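# Push utility cart through self-closing door into taped area

## Task

Move the utility cart through the self-closing door and leave it parked inside the yellow-taped zone. All four of its wheels must lie within the tape, none touching it, and its three tubes must remain upright in the top tray. The robot must not tip over or finish leaning, or the task fails. The cart must stay in place by itself at the end; a position held only by the robot does not count.

## Robot and tools

ROBOT. A Hello Robot Stretch 3 with one arm: a two-wheeled base (0.33 m long, 0.34 m wide), a lift that slides up a mast, and a telescoping arm that reaches out to the robot's right. The base cannot drive sideways; to move the gripper forward you drive the base. On-the-spot turns pivot about the point between the drive wheels, 0.05 m behind the front edge. With the arm retracted and wrist folded, turning sweeps a 0.28 m radius circle; an unfolded level wrist reaches beyond it. Cameras: head_camera and nav_camera on the head (aimed by head_pan_rad and head_tilt_rad) and wrist_camera on the gripper.

FRAMES. Base frame: origin on the floor midway between the drive wheels, x forward, y left, z up. Odometry frame is the base frame where the scene started. hand_pose is reported in the base frame, at the closed-fingertip point.

execute_actions takes "actions", a list run in order. Each action may hold "robot", "steps" (1 to 450 control steps, 30 per second, default 1) and "until" (usable only with steps; ends the action once all its conditions hold). An action with only steps waits. "robot" is one command, a list of up to 8 commands run in sequence (items may be {"pause_s": s}, at most 15), or {"stop": true}, which brakes everything and clears the queue. A command may contain:
- "base": exactly one of {"translate_m": d}, a straight drive of d metres relative to where the base is when that command begins (forward positive, |d| at most 1), or {"rotate_rad": d}, a turn in place by d radians relative to the current heading (left/counter-clockwise positive, |d| at most 3.2). These are offsets, not poses.
- "joints": absolute targets by name; unnamed joints keep their goals. lift_m 0 to 1.1 (arm height on mast, m); arm_m 0 to 0.52 (extension, m); wrist_yaw_rad -1.345 to 4.42 (0 along the arm, positive toward the front, 3.0 folded over the base); wrist_pitch_rad -1.57 to 0.451 (negative tips fingers down); wrist_roll_rad -2.911 to 2.911; gripper_m -0.089 to 0.179 (larger is wider; actual gap a bit smaller, zero below 0.007); head_pan_rad -3.953 to 1.73 (positive left, -1.57 looks along the arm); head_tilt_rad -1.53 to 0.419 (negative down).
- "contact_limits": {"arm_m": effort %} 1 to 100, the motor effort at which the arm halts; lasts until arm_m's next command.
Base and joint motions in one command start together and keep running across later actions. Any new command takes over immediately and discards the rest of an earlier queue. Out-of-range values or invalid actions reject the whole call and nothing runs.
"until" examples: {"robot": {"status": "ended"}} (nothing moving, no queue running), or field comparisons like {"robot": {"lift_m": [">", 0.3], "base_status": ["!=", "moving"]}}; {"any": {"status": "ended"}} fires when the first motion or queue ends.

zoom_image: {"camera": name, "region": [x0, y0, x1, y1]} in pixels of that camera's last image, top-left origin, at most 504 by 504, returning a finer view.

finished_scene: {"scene": n} ends the current scene irreversibly and reports success. Call it only after all motion has ended and the cart rests on its own; anything still moving gets braked.

SPEED. Full base speed (0.30 m/s, 1.9 rad/s) only when stowed: lift_m under 0.30, arm_m under 0.03, wrist_yaw_rad over 2.54; otherwise 0.10 m/s and 0.63 rad/s.

WRIST SAFETY. Fold or unfold the wrist only with lift_m between 0.32 and 0.95, wrist_pitch_rad -0.4 and roll near 0; once folded the lift can drop to 0.25. With yaw below -0.4 keep pitch at -0.5 or lower.

RESULTS. Each result is a snapshot with one image per camera. base_status shows progress like (translate_m +0.12 of +0.30) from wheel counts. joint_goals and joint_status list each joint's target and state: moving, done, off_target (resting short, may still push), contact_stop (lift or arm hit something firmly and went slack), time_out, stopped, not_commanded, torque_fault (wrist servo off for 10 s, limp). measured_speeds come from encoders. refusals, queue (idle/running/done/dropped/stopped) and queue_left describe commands; "refused:" and "dropped:" lines explain rejections, counting from 0. robot.on_its_own appears when the robot changed a goal itself, when a joint is slack or off, when a motor strains at rest, and when base_tilt drifts 3 degrees or more (7.5 while driving). base_odometry and heading come from wheels, so slip counts as travel; turned_by_wheels and turned_by_imu show turning since the last result. base_tilt reports forward and right lean in degrees (few degrees of fixed bias). motor_effort is percent of max per joint, peak in brackets, noisy. lidar_m has 12 distances in 30-degree sectors starting straight ahead and going counter-clockwise (4th left, 7th behind, 10th right), measured 0.17 m above the floor; "-" is nothing seen. wrist_depth_mm and head_depth_mm are 7x7 grids of median depths.

CAMERA CALIBRATION gives K, distortion and T_world_to_cam for each camera in the base frame; small per-scene errors apply.

AVOID. Pushing with the arm against something rigid while the gripper is above about 0.45 m can tip the robot, and a second push after a contact_stop is riskier. Driving while the gripper holds, hooks or presses on something immovable, or snagging furniture (especially reversing), can tip it: reverse the last move in small steps, pull the gripper away, and lower lift to about 0.2 if still leaning. Avoid knocking tubes off the cart, dropping things, slamming, and hard or prolonged pushes that trip wrist servos. Loose objects may occasionally be nudged by something else. Robot time counts, so keep moves efficient.

Each tool is called after "Call:" by a JSON object that holds its "op" and its "data", one argument or row to a line.

## Session

Call:
{"op": "execute_actions", "data": {
  "actions": []
}}

Scene clock: 0.00 s.
robot.base_odometry: x=+0.000 y=+0.000 heading=+0.000 (m, m, rad; robot's odometry frame)
robot.turned_by_wheels: +0.000 (rad since the last result)
robot.turned_by_imu: +0.000 (rad since the last result)
robot.base_tilt: forward=+1.6 right=+0.5 (deg)
robot.lidar_m: 1.23 1.29 1.74 1.57 1.37 0.87 0.79 0.79 0.97 0.95 0.96 1.17
robot.head_depth_mm: 1727 1898 1943 1960 1988 2019 1978 / 2029 2251 2255 2267 2289 2362 2142 / 2115 2838 2974 3066 3106 3000 2175 / 2083 2988 3015 3056 3067 3037 2197 / 2063 2962 2957 2983 1538 1339 1353 / 2050 2888 2901 2903 2928 1501 1429 / 2049 2818 2820 1284 1285 1308 1433
robot.base_status: not_commanded
robot.joint_positions: lift_m=+0.392 arm_m=-0.001 wrist_yaw_rad=+3.037 wrist_pitch_rad=-0.337 wrist_roll_rad=-0.005 gripper_m=+0.037 head_pan_rad=-0.008 head_tilt_rad=-0.019
robot.joint_goals: lift_m=+0.392 arm_m=-0.001 wrist_yaw_rad=+3.037 wrist_pitch_rad=-0.337 wrist_roll_rad=-0.005 gripper_m=+0.037 head_pan_rad=-0.008 head_tilt_rad=-0.019
robot.joint_status: lift_m=not_commanded arm_m=not_commanded wrist_yaw_rad=not_commanded wrist_pitch_rad=not_commanded wrist_roll_rad=not_commanded gripper_m=not_commanded head_pan_rad=not_commanded head_tilt_rad=not_commanded
robot.measured_speeds: translate_m=+0.000 rotate_rad=+0.000 lift_m=+0.000 arm_m=+0.000 wrist_yaw_rad=+0.000 wrist_pitch_rad=+0.000 wrist_roll_rad=+0.000 head_pan_rad=+0.000 head_tilt_rad=+0.000
robot: refusals=0 queue=idle queue_left=0
robot.motor_effort: left_wheel=+0 right_wheel=+0 lift_m=+35 arm_m=-1 wrist_yaw_rad=+1 wrist_pitch_rad=+7 wrist_roll_rad=+0 gripper_m=+0 head_pan_rad=+0 head_tilt_rad=+1 (%)
robot.hand_pose: x=+0.0032 y=+0.0882 z=+0.4236 quat_wxyz=(+0.155, +0.700, +0.083, +0.692) (m; robot's base frame)
robot.wrist_depth_mm: - - - - - - - / - - - - - - - / - - - - - - - / - - - - - - - / 878 872 - 877 903 878 879 / 699 719 - 718 730 709 703 / 606 596 - 603 583 598 593
pictures: head_camera (sideways: a quarter turn clockwise sets it upright), nav_camera (sideways: a quarter turn counterclockwise sets it upright), wrist_camera
Images, in order (width x height): head_camera 896x504, nav_camera 672x504, wrist_camera 644x364.

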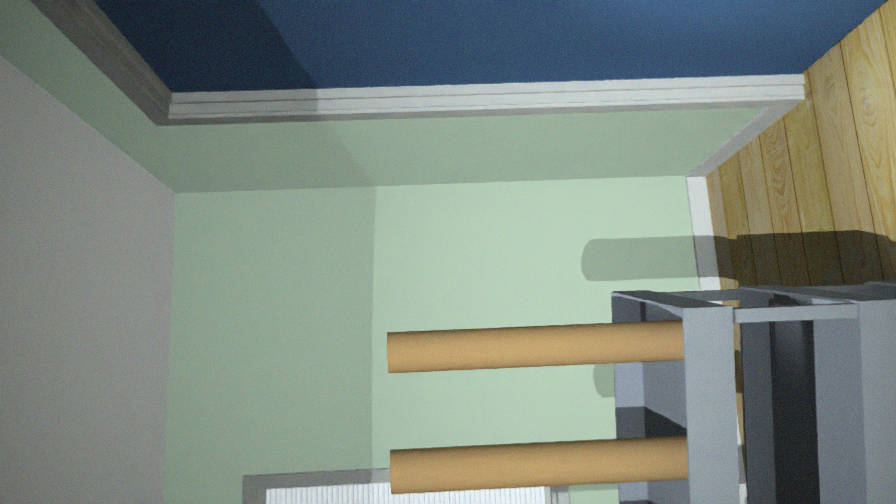

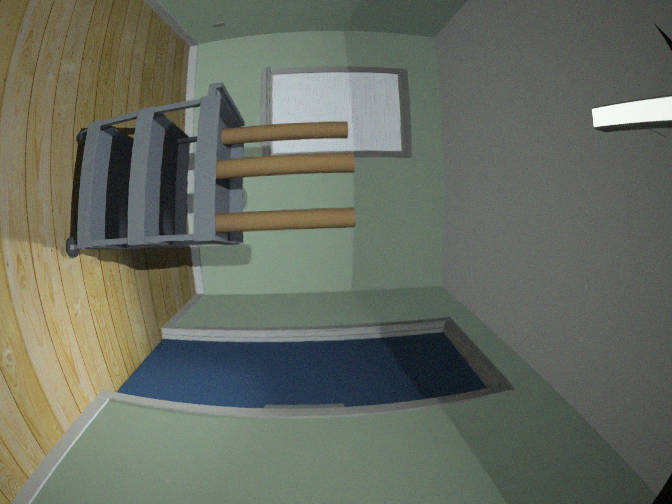

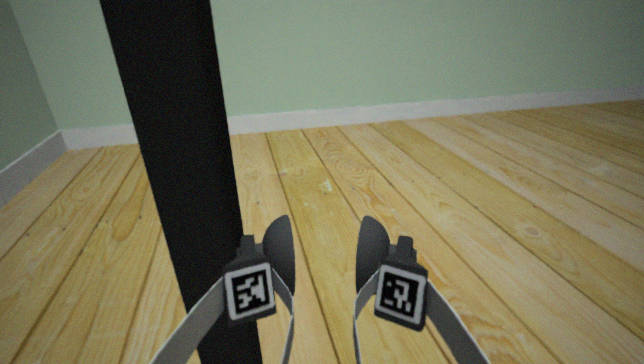

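Call:
{"op": "execute_actions", "data": {
  "actions": [
    {"robot":{"base":{"rotate_rad":0.21},"joints":{"head_tilt_rad":-0.7,"lift_m":0.26}},"steps":200,"until":{"robot":{"status":"ended"}}},
    {"robot":{"base":{"translate_m":0.4}},"steps":200,"until":{"robot":{"status":"ended"}}}
  ]
}}

Scene clock: 6.00 s.
robot.base_odometry: x=+0.391 y=+0.083 heading=+0.210 (m, m, rad; robot's odometry frame)
robot.turned_by_wheels: +0.210 (rad since the last result)
robot.turned_by_imu: +0.212 (rad since the last result)
robot.base_tilt: forward=+1.5 right=+0.6 (deg)
robot.lidar_m: 0.83 0.96 1.60 1.56 1.62 1.22 1.19 1.24 0.99 0.97 1.01 1.54
robot.head_depth_mm: 2275 2541 2592 1993 1628 1377 1192 / 2274 2500 2487 2005 1632 1383 1195 / 826 934 980 1221 1439 1377 1201 / 2270 1278 950 1269 1485 1377 1200 / 850 943 979 1271 1515 1382 1198 / 1075 1191 1083 1313 1520 1383 1199 / 1025 1197 1142 1275 1563 1380 1200
robot.base_status: done (translate_m +0.4000 of +0.4000)
robot.joint_positions: lift_m=+0.260 arm_m=-0.001 wrist_yaw_rad=+3.037 wrist_pitch_rad=-0.338 wrist_roll_rad=-0.005 gripper_m=+0.037 head_pan_rad=-0.008 head_tilt_rad=-0.692
robot.joint_goals: lift_m=+0.260 arm_m=-0.001 wrist_yaw_rad=+3.037 wrist_pitch_rad=-0.338 wrist_roll_rad=-0.005 gripper_m=+0.037 head_pan_rad=-0.008 head_tilt_rad=-0.700
robot.joint_status: lift_m=done arm_m=not_commanded wrist_yaw_rad=not_commanded wrist_pitch_rad=not_commanded wrist_roll_rad=not_commanded gripper_m=not_commanded head_pan_rad=not_commanded head_tilt_rad=done
robot.measured_speeds: translate_m=+0.000 rotate_rad=+0.000 lift_m=+0.000 arm_m=+0.000 wrist_yaw_rad=+0.000 wrist_pitch_rad=+0.000 wrist_roll_rad=+0.000 head_pan_rad=+0.000 head_tilt_rad=+0.000
robot: refusals=0 queue=done queue_left=0
robot.motor_effort: left_wheel=-3(9) right_wheel=+3(10) lift_m=+25(36) arm_m=+0(2) wrist_yaw_rad=+0(1) wrist_pitch_rad=+7(7) wrist_roll_rad=+0(0) gripper_m=+0(0) head_pan_rad=+0(0) head_tilt_rad=-3(30) (%)
robot.hand_pose: x=+0.0032 y=+0.0881 z=+0.2913 quat_wxyz=(+0.155, +0.700, +0.083, +0.692) (m; robot's base frame)
robot.wrist_depth_mm: - - - - - - - / - - - - - - - / - - - - - - - / 871 888 858 854 855 842 860 / 663 668 - 666 669 660 654 / 536 536 - 535 548 531 527 / 455 477 - - 441 443 454
pictures: head_camera (sideways: a quarter turn clockwise sets it upright), nav_camera (sideways: a quarter turn counterclockwise sets it upright), wrist_camera
camera_calibration (this result's frames):
head_camera: T_world_to_cam=[[-0.663184, 0.0520565, -0.746644, 0.999021], [0.0593285, 0.998096, 0.0168911, -0.026151], [0.746101, -0.0330953, -0.665009, 0.822049], [0, 0, 0, 1]] pos_world=[0.0507544, 0.00130167, 1.29302]
nav_camera: T_world_to_cam=[[0.598928, -0.0418185, 0.79971, -1.0045], [-0.0496216, -0.998655, -0.0150586, 0.0739552], [0.799264, -0.0306638, -0.600198, 0.740234], [0, 0, 0, 1]] pos_world=[0.0136498, 0.0545475, 1.24871]
wrist_camera: T_world_to_cam=[[0.997359, -0.0726204, -0.00144909, 0.00745963], [-0.035144, -0.465011, -0.884607, 0.339556], [0.0635667, 0.882322, -0.466335, 0.222133], [0, 0, 0, 1]] pos_world=[-0.00962682, -0.0375535, 0.403973]
Images, in order (width x height): head_camera 896x504, nav_camera 672x504, wrist_camera 644x364.

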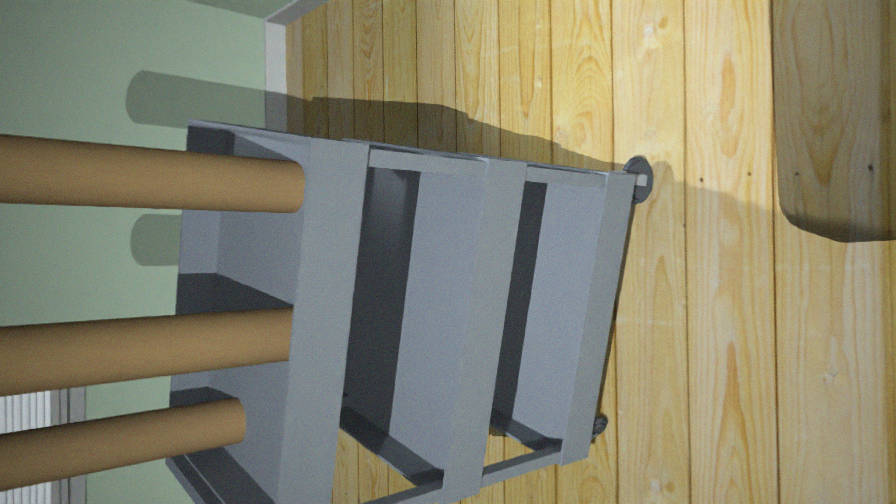

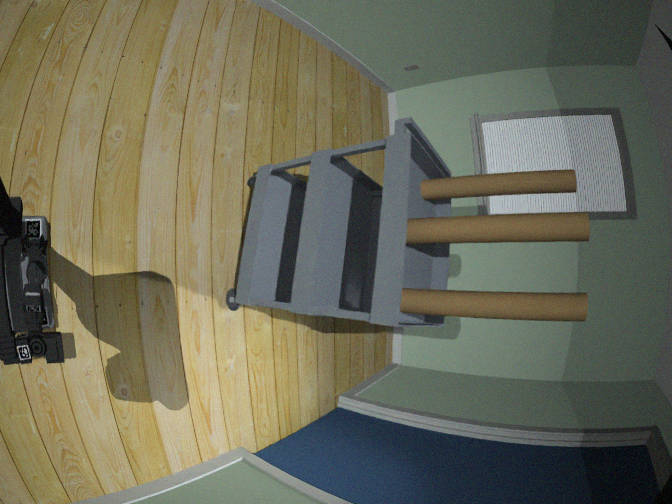

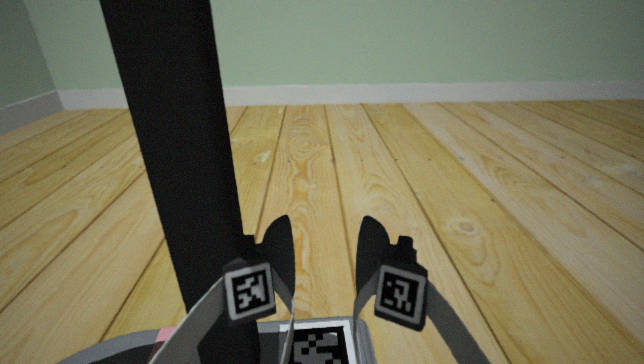

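Call:
{"op": "execute_actions", "data": {
  "actions": [
    {"robot":[{"base":{"rotate_rad":-0.9}},{"base":{"translate_m":0.77}},{"base":{"rotate_rad":0.9}},{"base":{"translate_m":0.5}},{"base":{"rotate_rad":1.6},"joints":{"lift_m":0.6,"head_tilt_rad":-1.2,"wrist_pitch_rad":-0.4}},{"joints":{"wrist_yaw_rad":1.6}},{"joints":{"wrist_pitch_rad":-0.9,"wrist_roll_rad":1.57,"gripper_m":0.12}}],"steps":450,"until":{"robot":{"status":"ended"}}},
    {"steps":450,"until":{"robot":{"status":"ended"}}}
  ]
}}

Scene clock: 27.73 s.
robot.base_odometry: x=+1.474 y=-0.303 heading=+1.810 (m, m, rad; robot's odometry frame)
robot.turned_by_wheels: +1.600 (rad since the last result)
robot.turned_by_imu: +1.602 (rad since the last result)
robot.base_tilt: forward=+1.5 right=+0.5 (deg)
robot.lidar_m: 0.36 0.42 2.24 1.21 0.54 0.42 0.48 0.51 0.75 1.57 1.68 0.36
robot.head_depth_mm: 666 609 554 877 1286 1223 - / 667 608 558 882 1264 1219 1123 / 468 591 574 892 1268 1220 - / 412 506 899 1120 1284 1221 - / 652 602 907 1148 1274 1215 - / 630 602 802 1341 1274 1193 1136 / 1751 570 1478 1367 1269 1187 1135
robot.base_status: done (rotate_rad +1.5999 of +1.6000)
robot.joint_positions: lift_m=+0.600 arm_m=-0.001 wrist_yaw_rad=+1.602 wrist_pitch_rad=-0.905 wrist_roll_rad=+1.567 gripper_m=+0.120 head_pan_rad=-0.008 head_tilt_rad=-1.186
robot.joint_goals: lift_m=+0.600 arm_m=-0.001 wrist_yaw_rad=+1.600 wrist_pitch_rad=-0.900 wrist_roll_rad=+1.570 gripper_m=+0.120 head_pan_rad=-0.008 head_tilt_rad=-1.200
robot.joint_status: lift_m=done arm_m=not_commanded wrist_yaw_rad=done wrist_pitch_rad=done wrist_roll_rad=done gripper_m=done head_pan_rad=not_commanded head_tilt_rad=done
robot.measured_speeds: translate_m=+0.000 rotate_rad=+0.000 lift_m=+0.000 arm_m=+0.000 wrist_yaw_rad=+0.000 wrist_pitch_rad=+0.000 wrist_roll_rad=+0.000 head_pan_rad=+0.000 head_tilt_rad=+0.000
robot: refusals=0 queue=done queue_left=0
robot.motor_effort: left_wheel=-3(12) right_wheel=+3(11) lift_m=+43(43) arm_m=-1(2) wrist_yaw_rad=-1(3) wrist_pitch_rad=+3(6) wrist_roll_rad=+1(3) gripper_m=+1(81) head_pan_rad=+0(0) head_tilt_rad=-5(29) (%)
robot.hand_pose: x=+0.1176 y=-0.1402 z=+0.5217 quat_wxyz=(+0.316, +0.646, -0.625, -0.303) (m; robot's base frame)
robot.wrist_depth_mm: 217 242 898 773 649 541 467 / 638 264 305 561 619 564 476 / 677 285 741 623 638 563 487 / 715 305 782 636 661 563 - / 670 321 793 695 690 562 - / - 544 - 694 724 559 - / - 386 547 887 730 619 -
pictures: head_camera (sideways: a quarter turn clockwise sets it upright), nav_camera (sideways: a quarter turn counterclockwise sets it upright), wrist_camera
camera_calibration (this result's frames):
head_camera: T_world_to_cam=[[-0.937616, 0.054159, -0.343428, 0.475395], [0.0611614, 0.998082, -0.0095824, 0.0083058], [0.34225, -0.0299891, -0.93913, 1.18086], [0, 0, 0, 1]] pos_world=[0.04108, 0.00137627, 1.27233]
nav_camera: T_world_to_cam=[[0.906156, -0.0441733, 0.42063, -0.512453], [-0.0517445, -0.998639, 0.00659818, 0.0457706], [0.419766, -0.0277442, -0.907208, 1.14175], [0, 0, 0, 1]] pos_world=[-0.0125367, 0.0547486, 1.25106]
wrist_camera: T_world_to_cam=[[-0.766893, -0.0312449, -0.641014, 0.424085], [-0.129252, 0.985867, 0.10658, 0.138614], [0.628625, 0.164588, -0.760093, 0.509898], [0, 0, 0, 1]] pos_world=[0.0226093, -0.207327, 0.644642]
Images, in order (width x height): head_camera 896x504, nav_camera 672x504, wrist_camera 644x364.

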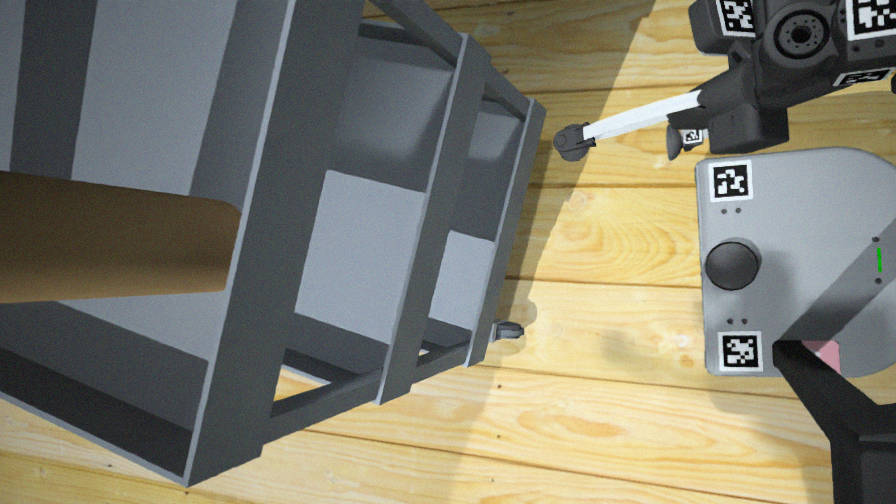

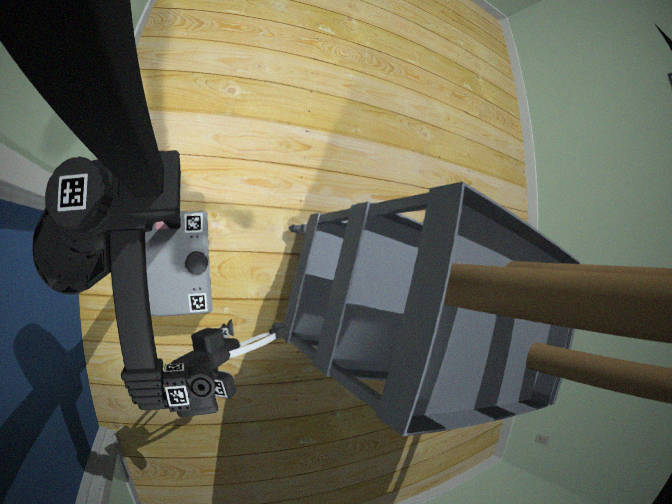

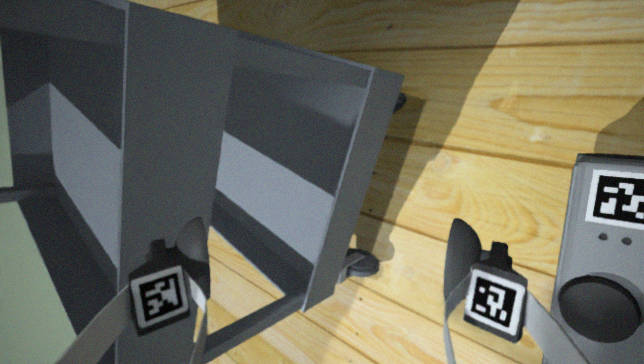

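Call:
{"op": "execute_actions", "data": {
  "actions": [
    {"robot":[{"joints":{"lift_m":0.63}},{"base":{"translate_m":0.2}},{"joints":{"lift_m":0.58}}],"steps":450,"until":{"robot":{"status":"ended"}}}
  ]
}}

Scene clock: 34.60 s.
robot.base_odometry: x=+1.427 y=-0.108 heading=+1.810 (m, m, rad; robot's odometry frame)
robot.turned_by_wheels: +0.000 (rad since the last result)
robot.turned_by_imu: +0.001 (rad since the last result)
robot.base_tilt: forward=+1.5 right=+0.5 (deg)
robot.lidar_m: 0.16 0.20 2.21 1.79 0.80 0.61 0.68 0.72 0.96 1.59 0.19 0.16
robot.head_depth_mm: 650 609 561 518 497 1205 - / - 600 556 517 619 1089 1115 / - - 325 505 798 1217 - / - - 328 447 809 1219 - / 626 596 555 513 827 1219 - / 1753 577 546 518 1246 1192 1140 / 1760 1610 1444 516 1269 1186 1134
robot.base_status: done (translate_m +0.2000 of +0.2000)
robot.joint_positions: lift_m=+0.580 arm_m=-0.001 wrist_yaw_rad=+1.602 wrist_pitch_rad=-0.906 wrist_roll_rad=+1.567 gripper_m=+0.120 head_pan_rad=-0.008 head_tilt_rad=-1.186
robot.joint_goals: lift_m=+0.580 arm_m=-0.001 wrist_yaw_rad=+1.600 wrist_pitch_rad=-0.900 wrist_roll_rad=+1.570 gripper_m=+0.120 head_pan_rad=-0.008 head_tilt_rad=-1.200
robot.joint_status: lift_m=done arm_m=not_commanded wrist_yaw_rad=done wrist_pitch_rad=done wrist_roll_rad=done gripper_m=done head_pan_rad=not_commanded head_tilt_rad=done
robot.measured_speeds: translate_m=+0.000 rotate_rad=+0.000 lift_m=+0.000 arm_m=+0.000 wrist_yaw_rad=+0.000 wrist_pitch_rad=+0.000 wrist_roll_rad=+0.000 head_pan_rad=+0.000 head_tilt_rad=+0.000
robot: refusals=0 queue=done queue_left=0
robot.motor_effort: left_wheel=-3(3) right_wheel=+3(7) lift_m=+25(44) arm_m=-1(2) wrist_yaw_rad=-2(1) wrist_pitch_rad=+3(3) wrist_roll_rad=+1(1) gripper_m=+1(0) head_pan_rad=+0(0) head_tilt_rad=-6(6) (%)
robot.hand_pose: x=+0.1175 y=-0.1402 z=+0.5024 quat_wxyz=(+0.316, +0.646, -0.625, -0.303) (m; robot's base frame)
robot.wrist_depth_mm: 485 332 239 113 147 294 462 / 512 356 245 119 166 405 461 / 548 365 253 130 466 441 474 / 576 386 261 146 481 515 - / 572 425 259 166 508 558 - / - 468 155 191 540 531 - / - 395 172 226 566 605 -
pictures: head_camera (sideways: a quarter turn clockwise sets it upright), nav_camera (sideways: a quarter turn counterclockwise sets it upright), wrist_camera
camera_calibration (this result's frames):
head_camera: T_world_to_cam=[[-0.93764, 0.0541593, -0.343363, 0.475311], [0.061161, 0.998082, -0.00958609, 0.00831061], [0.342185, -0.0299887, -0.939154, 1.18089], [0, 0, 0, 1]] pos_world=[0.041078, 0.00137628, 1.27232]
nav_camera: T_world_to_cam=[[0.906185, -0.0441737, 0.420567, -0.512372], [-0.0517442, -0.998639, 0.00660122, 0.0457667], [0.419703, -0.0277438, -0.907237, 1.14179], [0, 0, 0, 1]] pos_world=[-0.0125402, 0.0547486, 1.25106]
wrist_camera: T_world_to_cam=[[-0.767345, -0.0310629, -0.640482, 0.411381], [-0.129025, 0.985877, 0.106767, 0.140541], [0.62812, 0.164566, -0.760515, 0.495558], [0, 0, 0, 1]] pos_world=[0.0225343, -0.207329, 0.625356]
Images, in order (width x height): head_camera 896x504, nav_camera 672x504, wrist_camera 644x364.

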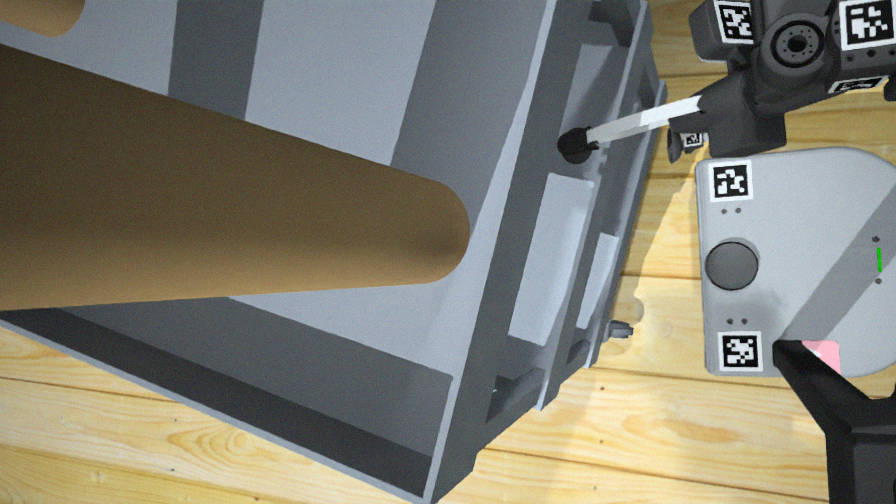

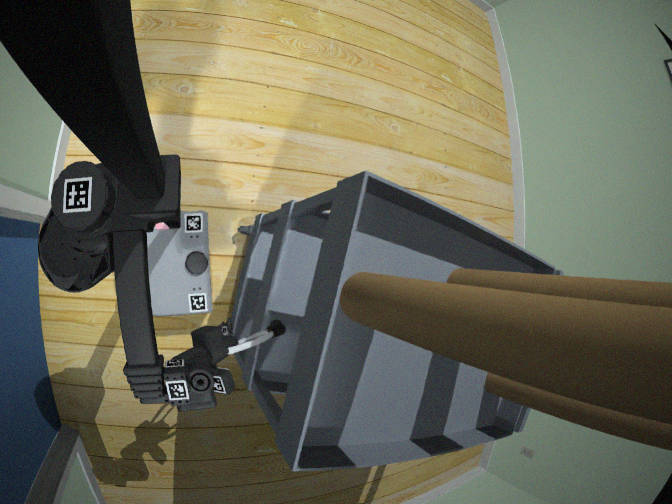

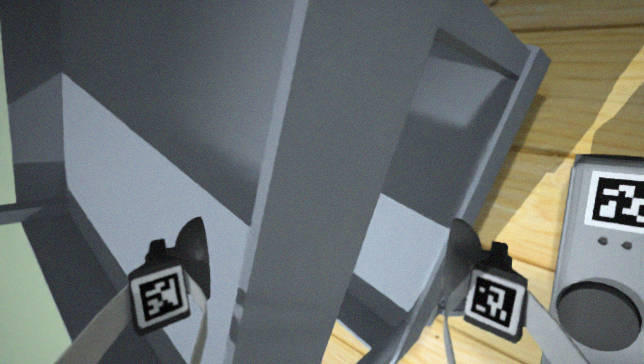

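Call:
{"op": "execute_actions", "data": {
  "actions": [
    {"robot":[{"base":{"translate_m":0.015},"joints":{"lift_m":0.56}},{"joints":{"gripper_m":-0.04,"head_pan_rad":-2.6}},{"base":{"rotate_rad":0.12}},{"base":{"translate_m":-0.5}}],"steps":450,"until":{"robot":{"status":"ended"}}}
  ]
}}

Scene clock: 46.53 s.
robot.base_odometry: x=+1.599 y=-0.562 heading=+1.930 (m, m, rad; robot's odometry frame)
robot.turned_by_wheels: +0.120 (rad since the last result)
robot.turned_by_imu: +0.100 (rad since the last result)
robot.base_tilt: forward=+1.5 right=+0.5 (deg)
robot.lidar_m: - 0.15 0.21 0.27 0.26 0.28 0.28 0.29 0.42 1.50 0.20 0.15
robot.head_depth_mm: 286 320 395 498 - - 1112 / 296 346 435 568 - - 1114 / 308 376 485 683 1011 - 1115 / 331 413 547 814 - - 1123 / 358 456 627 969 - 1168 984 / 391 511 735 1304 - 1167 698 / 430 579 888 1323 1297 1185 691
robot.base_status: done (translate_m -0.5000 of -0.5000)
robot.joint_positions: lift_m=+0.561 arm_m=-0.001 wrist_yaw_rad=+1.549 wrist_pitch_rad=-0.796 wrist_roll_rad=+1.573 gripper_m=-0.005 head_pan_rad=-2.594 head_tilt_rad=-1.188
robot.joint_goals: lift_m=+0.560 arm_m=-0.001 wrist_yaw_rad=+1.553 wrist_pitch_rad=-0.900 wrist_roll_rad=+1.570 gripper_m=-0.006 head_pan_rad=-2.600 head_tilt_rad=-1.200
robot.joint_status: lift_m=done arm_m=not_commanded wrist_yaw_rad=done wrist_pitch_rad=done wrist_roll_rad=done gripper_m=done head_pan_rad=done head_tilt_rad=done
robot.measured_speeds: translate_m=+0.000 rotate_rad=+0.000 lift_m=+0.000 arm_m=+0.000 wrist_yaw_rad=+0.000 wrist_pitch_rad=+0.000 wrist_roll_rad=+0.000 head_pan_rad=+0.000 head_tilt_rad=+0.000
robot: refusals=0 queue=done queue_left=0
robot.on_its_own: wrist_yaw_rad is held at +1.553, not at your +1.600, by its stall guard, which is not easing now; gripper_m is held at -0.006, not at your -0.040, by its stall guard, which is not easing now; wrist_pitch_rad is at rest, and its effort (-46) is outside its rest range (-20 to +32)
robot.motor_effort: left_wheel=-4(30) right_wheel=-6(30) lift_m=+18(25) arm_m=-2(1) wrist_yaw_rad=+5(33) wrist_pitch_rad=-46(48) wrist_roll_rad=-2(30) gripper_m=-27(100) head_pan_rad=-4(56) head_tilt_rad=-5(6) (%)
robot.hand_pose: x=+0.1404 y=-0.1481 z=+0.4992 quat_wxyz=(+0.271, +0.644, -0.659, -0.278) (m; robot's base frame)
robot.wrist_depth_mm: - 291 225 144 209 497 449 / - 422 269 148 457 376 462 / - 484 280 150 478 408 456 / - 511 288 154 481 436 471 / - 552 301 153 516 438 480 / - 600 140 156 512 457 485 / - 576 324 165 531 464 489
pictures: head_camera (sideways: a quarter turn clockwise sets it upright), nav_camera (sideways: a quarter turn counterclockwise sets it upright), wrist_camera
camera_calibration (this result's frames):
head_camera: T_world_to_cam=[[0.825773, 0.448848, -0.341517, 0.46215], [0.474442, -0.880233, -0.00969131, 0.00592655], [-0.304964, -0.154027, -0.939826, 1.18571], [0, 0, 0, 1]] pos_world=[-0.0228423, -0.0195864, 1.27225]
nav_camera: T_world_to_cam=[[-0.793912, -0.440822, 0.418783, -0.499677], [-0.482731, 0.875743, 0.00668792, 0.0482829], [-0.369694, -0.19685, -0.908062, 1.14767], [0, 0, 0, 1]] pos_world=[0.0508968, -0.0366324, 1.25109]
wrist_camera: T_world_to_cam=[[-0.692927, 0.0141814, -0.720868, 0.463067], [-0.0832679, 0.991543, 0.0995469, 0.14964], [0.716183, 0.129004, -0.685886, 0.425111], [0, 0, 0, 1]] pos_world=[0.028875, -0.209782, 0.610492]
Images, in order (width x height): head_camera 896x504, nav_camera 672x504, wrist_camera 644x364.

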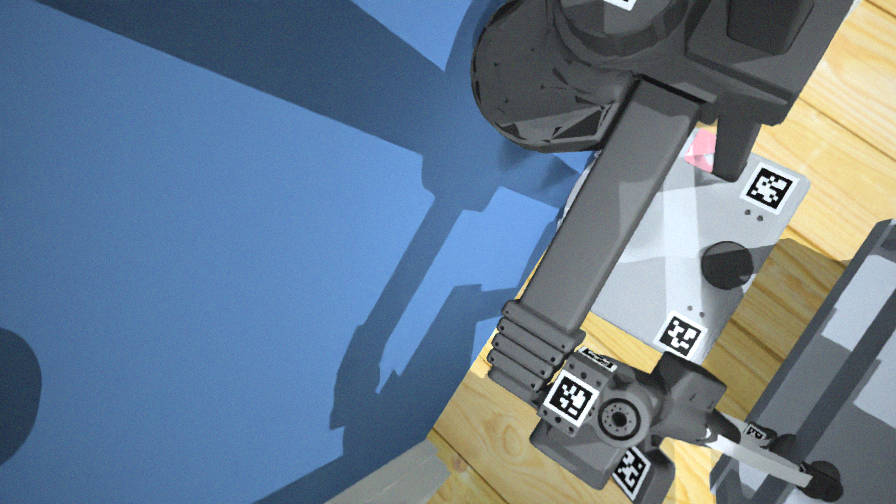

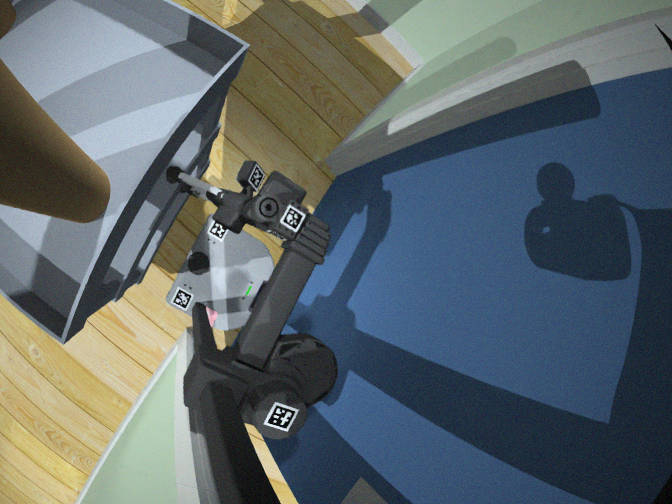

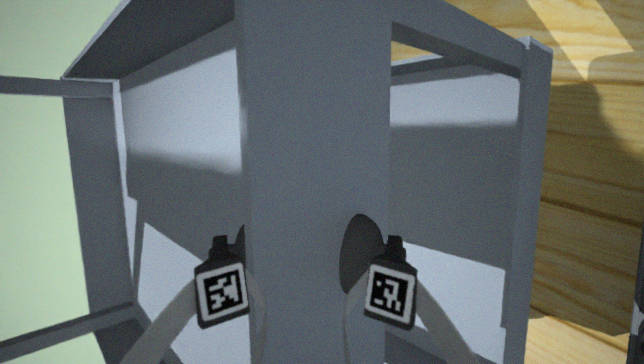

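Works.

Call:
{"op": "execute_actions", "data": {
  "actions": [
    {"robot":{"base":{"translate_m":-0.3},"joints":{"wrist_pitch_rad":-0.8,"head_pan_rad":1.5,"head_tilt_rad":-1.3}},"steps":450,"until":{"robot":{"status":"ended"}}}
  ]
}}

Scene clock: 51.20 s.
robot.base_odometry: x=+1.704 y=-0.843 heading=+1.930 (m, m, rad; robot's odometry frame)
robot.turned_by_wheels: +0.000 (rad since the last result)
robot.turned_by_imu: -0.003 (rad since the last result)
robot.base_tilt: forward=+1.6 right=+0.5 (deg)
robot.lidar_m: 0.16 0.17 0.28 0.70 2.52 0.36 0.27 0.27 0.28 0.41 0.21 0.16
robot.head_depth_mm: 297 354 520 481 456 434 441 / 301 375 500 744 788 754 716 / 662 431 564 888 1235 1185 1134 / 1576 1483 1384 1316 1266 1198 - / 1572 1472 1399 1335 - - 1148 / 1565 1468 1389 1337 - - - / 1556 1461 1410 - - 858 689
robot.base_status: done (translate_m -0.3000 of -0.3000)
robot.joint_positions: lift_m=+0.561 arm_m=-0.001 wrist_yaw_rad=+1.567 wrist_pitch_rad=-0.772 wrist_roll_rad=+1.576 gripper_m=-0.005 head_pan_rad=+1.493 head_tilt_rad=-1.285
robot.joint_goals: lift_m=+0.560 arm_m=-0.001 wrist_yaw_rad=+1.553 wrist_pitch_rad=-0.800 wrist_roll_rad=+1.570 gripper_m=-0.006 head_pan_rad=+1.500 head_tilt_rad=-1.300
robot.joint_status: lift_m=done arm_m=not_commanded wrist_yaw_rad=done wrist_pitch_rad=done wrist_roll_rad=done gripper_m=done head_pan_rad=done head_tilt_rad=done
robot.measured_speeds: translate_m=+0.000 rotate_rad=+0.000 lift_m=+0.000 arm_m=+0.000 wrist_yaw_rad=+0.000 wrist_pitch_rad=+0.000 wrist_roll_rad=+0.000 head_pan_rad=+0.000 head_tilt_rad=+0.000
robot: refusals=0 queue=done queue_left=0
robot.on_its_own: wrist_yaw_rad is held at +1.553, not at your +1.600, by its stall guard, which is not easing now; gripper_m is held at -0.006, not at your -0.040, by its stall guard, which is not easing now; wrist_yaw_rad is at rest, and its effort (-15) is outside its rest range (-12 to +12)
robot.motor_effort: left_wheel=-2(17) right_wheel=-11(23) lift_m=+20(21) arm_m=-2(1) wrist_yaw_rad=-15(14) wrist_pitch_rad=-12(45) wrist_roll_rad=-3(3) gripper_m=-23(27) head_pan_rad=+4(59) head_tilt_rad=-6(15) (%)
robot.hand_pose: x=+0.1452 y=-0.1451 z=+0.5031 quat_wxyz=(+0.264, +0.653, -0.657, -0.268) (m; robot's base frame)
robot.wrist_depth_mm: - 343 258 130 168 257 446 / - 493 282 134 455 410 443 / - 528 290 140 463 417 454 / - 574 303 145 478 421 469 / - 603 314 149 509 447 471 / - 620 379 156 502 468 477 / - 576 346 166 518 470 492
pictures: head_camera (sideways: a quarter turn clockwise sets it upright), nav_camera (sideways: a quarter turn counterclockwise sets it upright), wrist_camera
camera_calibration (this result's frames):
head_camera: T_world_to_cam=[[-0.12198, -0.960794, -0.248991, 0.347435], [-0.991441, 0.129713, -0.0148254, 0.0215509], [0.0465415, 0.245051, -0.968392, 1.22064], [0, 0, 0, 1]] pos_world=[0.00693626, 0.0318988, 1.26889]
nav_camera: T_world_to_cam=[[0.110421, 0.937875, 0.328933, -0.388171], [0.992629, -0.120699, 0.0109242, 0.0337691], [0.0499473, 0.325302, -0.94429, 1.19216], [0, 0, 0, 1]] pos_world=[-0.0502032, -0.0196808, 1.25306]
wrist_camera: T_world_to_cam=[[-0.675491, 0.00372211, -0.737359, 0.473411], [-0.102471, 0.98981, 0.0988697, 0.149522], [0.730214, 0.142344, -0.668226, 0.41495], [0, 0, 0, 1]] pos_world=[0.0321049, -0.208826, 0.611571]
Images, in order (width x height): head_camera 896x504, nav_camera 672x504, wrist_camera 644x364.

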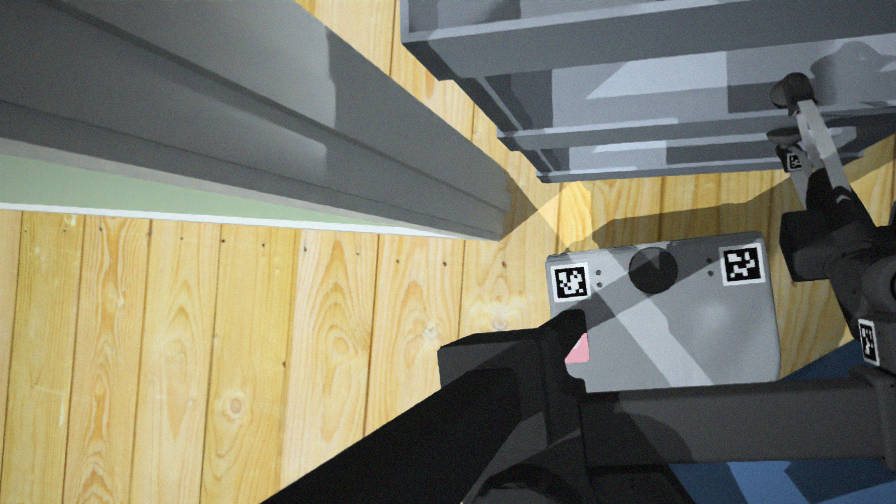

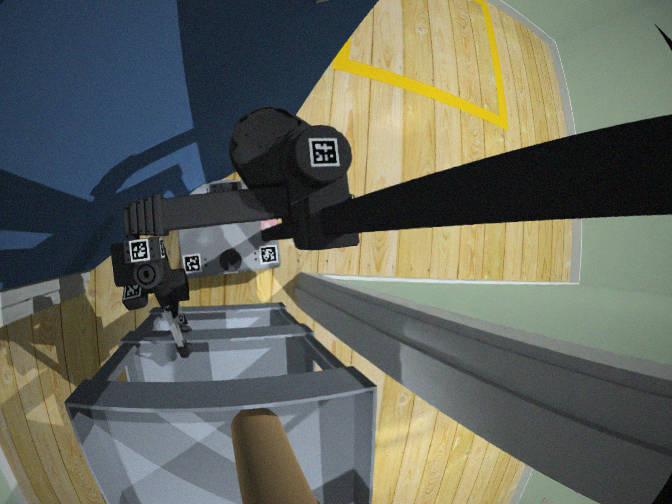

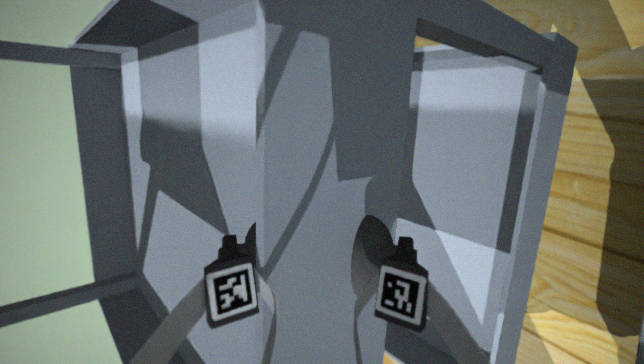

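Call:
{"op": "execute_actions", "data": {
  "actions": [
    {"robot":[{"base":{"rotate_rad":-0.15}},{"base":{"translate_m":-0.2}},{"base":{"rotate_rad":-0.15}},{"base":{"translate_m":-0.2}}],"steps":450,"until":{"robot":{"status":"ended"}}}
  ]
}}

Scene clock: 59.83 s.
robot.base_odometry: x=+1.758 y=-1.238 heading=+1.630 (m, m, rad; robot's odometry frame)
robot.turned_by_wheels: -0.300 (rad since the last result)
robot.turned_by_imu: -0.301 (rad since the last result)
robot.base_tilt: forward=+1.6 right=+0.4 (deg)
robot.lidar_m: - 0.15 0.20 1.23 2.35 1.81 1.68 0.24 0.23 0.23 0.21 0.15
robot.head_depth_mm: 838 912 995 491 471 433 429 / 1045 1161 1303 555 780 751 719 / 1405 1457 1402 1334 1094 1169 995 / 1572 1482 1396 1328 1264 1210 - / 1567 1475 1400 1333 - - 961 / 1572 1473 1390 1337 - - - / 1554 1469 1406 - - 1178 706
robot.base_status: done (translate_m -0.2000 of -0.2000)
robot.joint_positions: lift_m=+0.561 arm_m=-0.001 wrist_yaw_rad=+1.550 wrist_pitch_rad=-0.771 wrist_roll_rad=+1.563 gripper_m=-0.005 head_pan_rad=+1.493 head_tilt_rad=-1.285
robot.joint_goals: lift_m=+0.560 arm_m=-0.001 wrist_yaw_rad=+1.553 wrist_pitch_rad=-0.800 wrist_roll_rad=+1.570 gripper_m=-0.006 head_pan_rad=+1.500 head_tilt_rad=-1.300
robot.joint_status: lift_m=done arm_m=not_commanded wrist_yaw_rad=done wrist_pitch_rad=done wrist_roll_rad=done gripper_m=done head_pan_rad=done head_tilt_rad=done
robot.measured_speeds: translate_m=+0.000 rotate_rad=+0.000 lift_m=+0.000 arm_m=+0.000 wrist_yaw_rad=+0.000 wrist_pitch_rad=+0.000 wrist_roll_rad=+0.000 head_pan_rad=+0.000 head_tilt_rad=+0.000
robot: refusals=0 queue=done queue_left=0
robot.on_its_own: wrist_yaw_rad is held at +1.553, not at your +1.600, by its stall guard, which is not easing now; gripper_m is held at -0.006, not at your -0.040, by its stall guard, which is not easing now
robot.motor_effort: left_wheel=+3(8) right_wheel=-13(35) lift_m=+20(20) arm_m=-1(1) wrist_yaw_rad=+4(30) wrist_pitch_rad=-12(15) wrist_roll_rad=+4(5) gripper_m=-23(24) head_pan_rad=+4(4) head_tilt_rad=-6(6) (%)
robot.hand_pose: x=+0.1453 y=-0.1478 z=+0.5031 quat_wxyz=(+0.267, +0.649, -0.661, -0.266) (m; robot's base frame)
robot.wrist_depth_mm: - 302 233 145 208 329 286 / - 416 283 148 455 357 451 / - 542 294 150 490 424 465 / - 563 304 151 500 429 469 / - 601 316 154 508 431 471 / - 616 378 155 492 437 476 / - 611 341 159 524 446 486
pictures: head_camera (sideways: a quarter turn clockwise sets it upright), nav_camera (sideways: a quarter turn counterclockwise sets it upright), wrist_camera
camera_calibration (this result's frames):
head_camera: T_world_to_cam=[[-0.121683, -0.960836, -0.248971, 0.347407], [-0.991481, 0.129406, -0.0148264, 0.0215525], [0.046464, 0.245046, -0.968397, 1.22065], [0, 0, 0, 1]] pos_world=[0.00692632, 0.0318984, 1.26888]
nav_camera: T_world_to_cam=[[0.110131, 0.937916, 0.328914, -0.388145], [0.992666, -0.120391, 0.0109251, 0.0337677], [0.049845, 0.325298, -0.944297, 1.19217], [0, 0, 0, 1]] pos_world=[-0.0501972, -0.0196992, 1.25306]
wrist_camera: T_world_to_cam=[[-0.675224, 0.00156419, -0.737612, 0.473274], [-0.0951542, 0.991457, 0.0892084, 0.15629], [0.73145, 0.130422, -0.669306, 0.413944], [0, 0, 0, 1]] pos_world=[0.0316581, -0.209682, 0.612205]
Images, in order (width x height): head_camera 896x504, nav_camera 672x504, wrist_camera 644x364.

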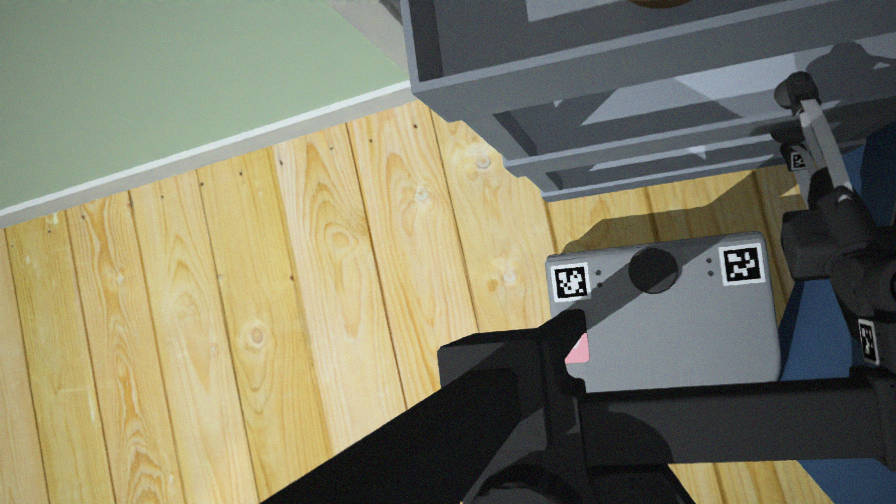

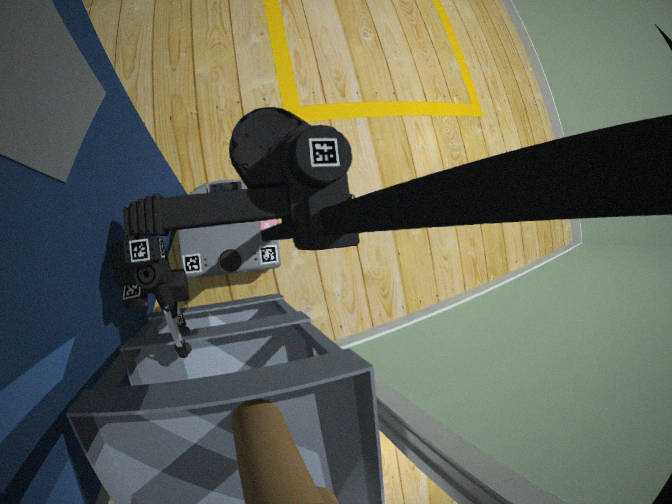

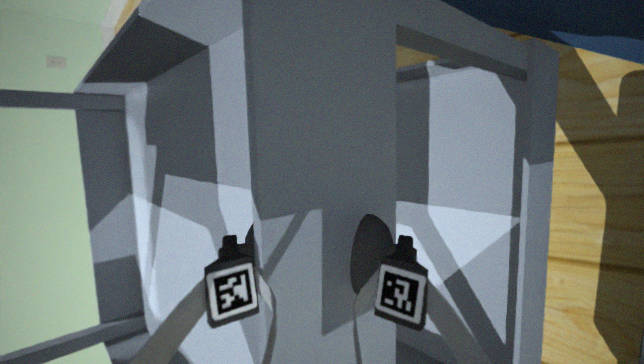

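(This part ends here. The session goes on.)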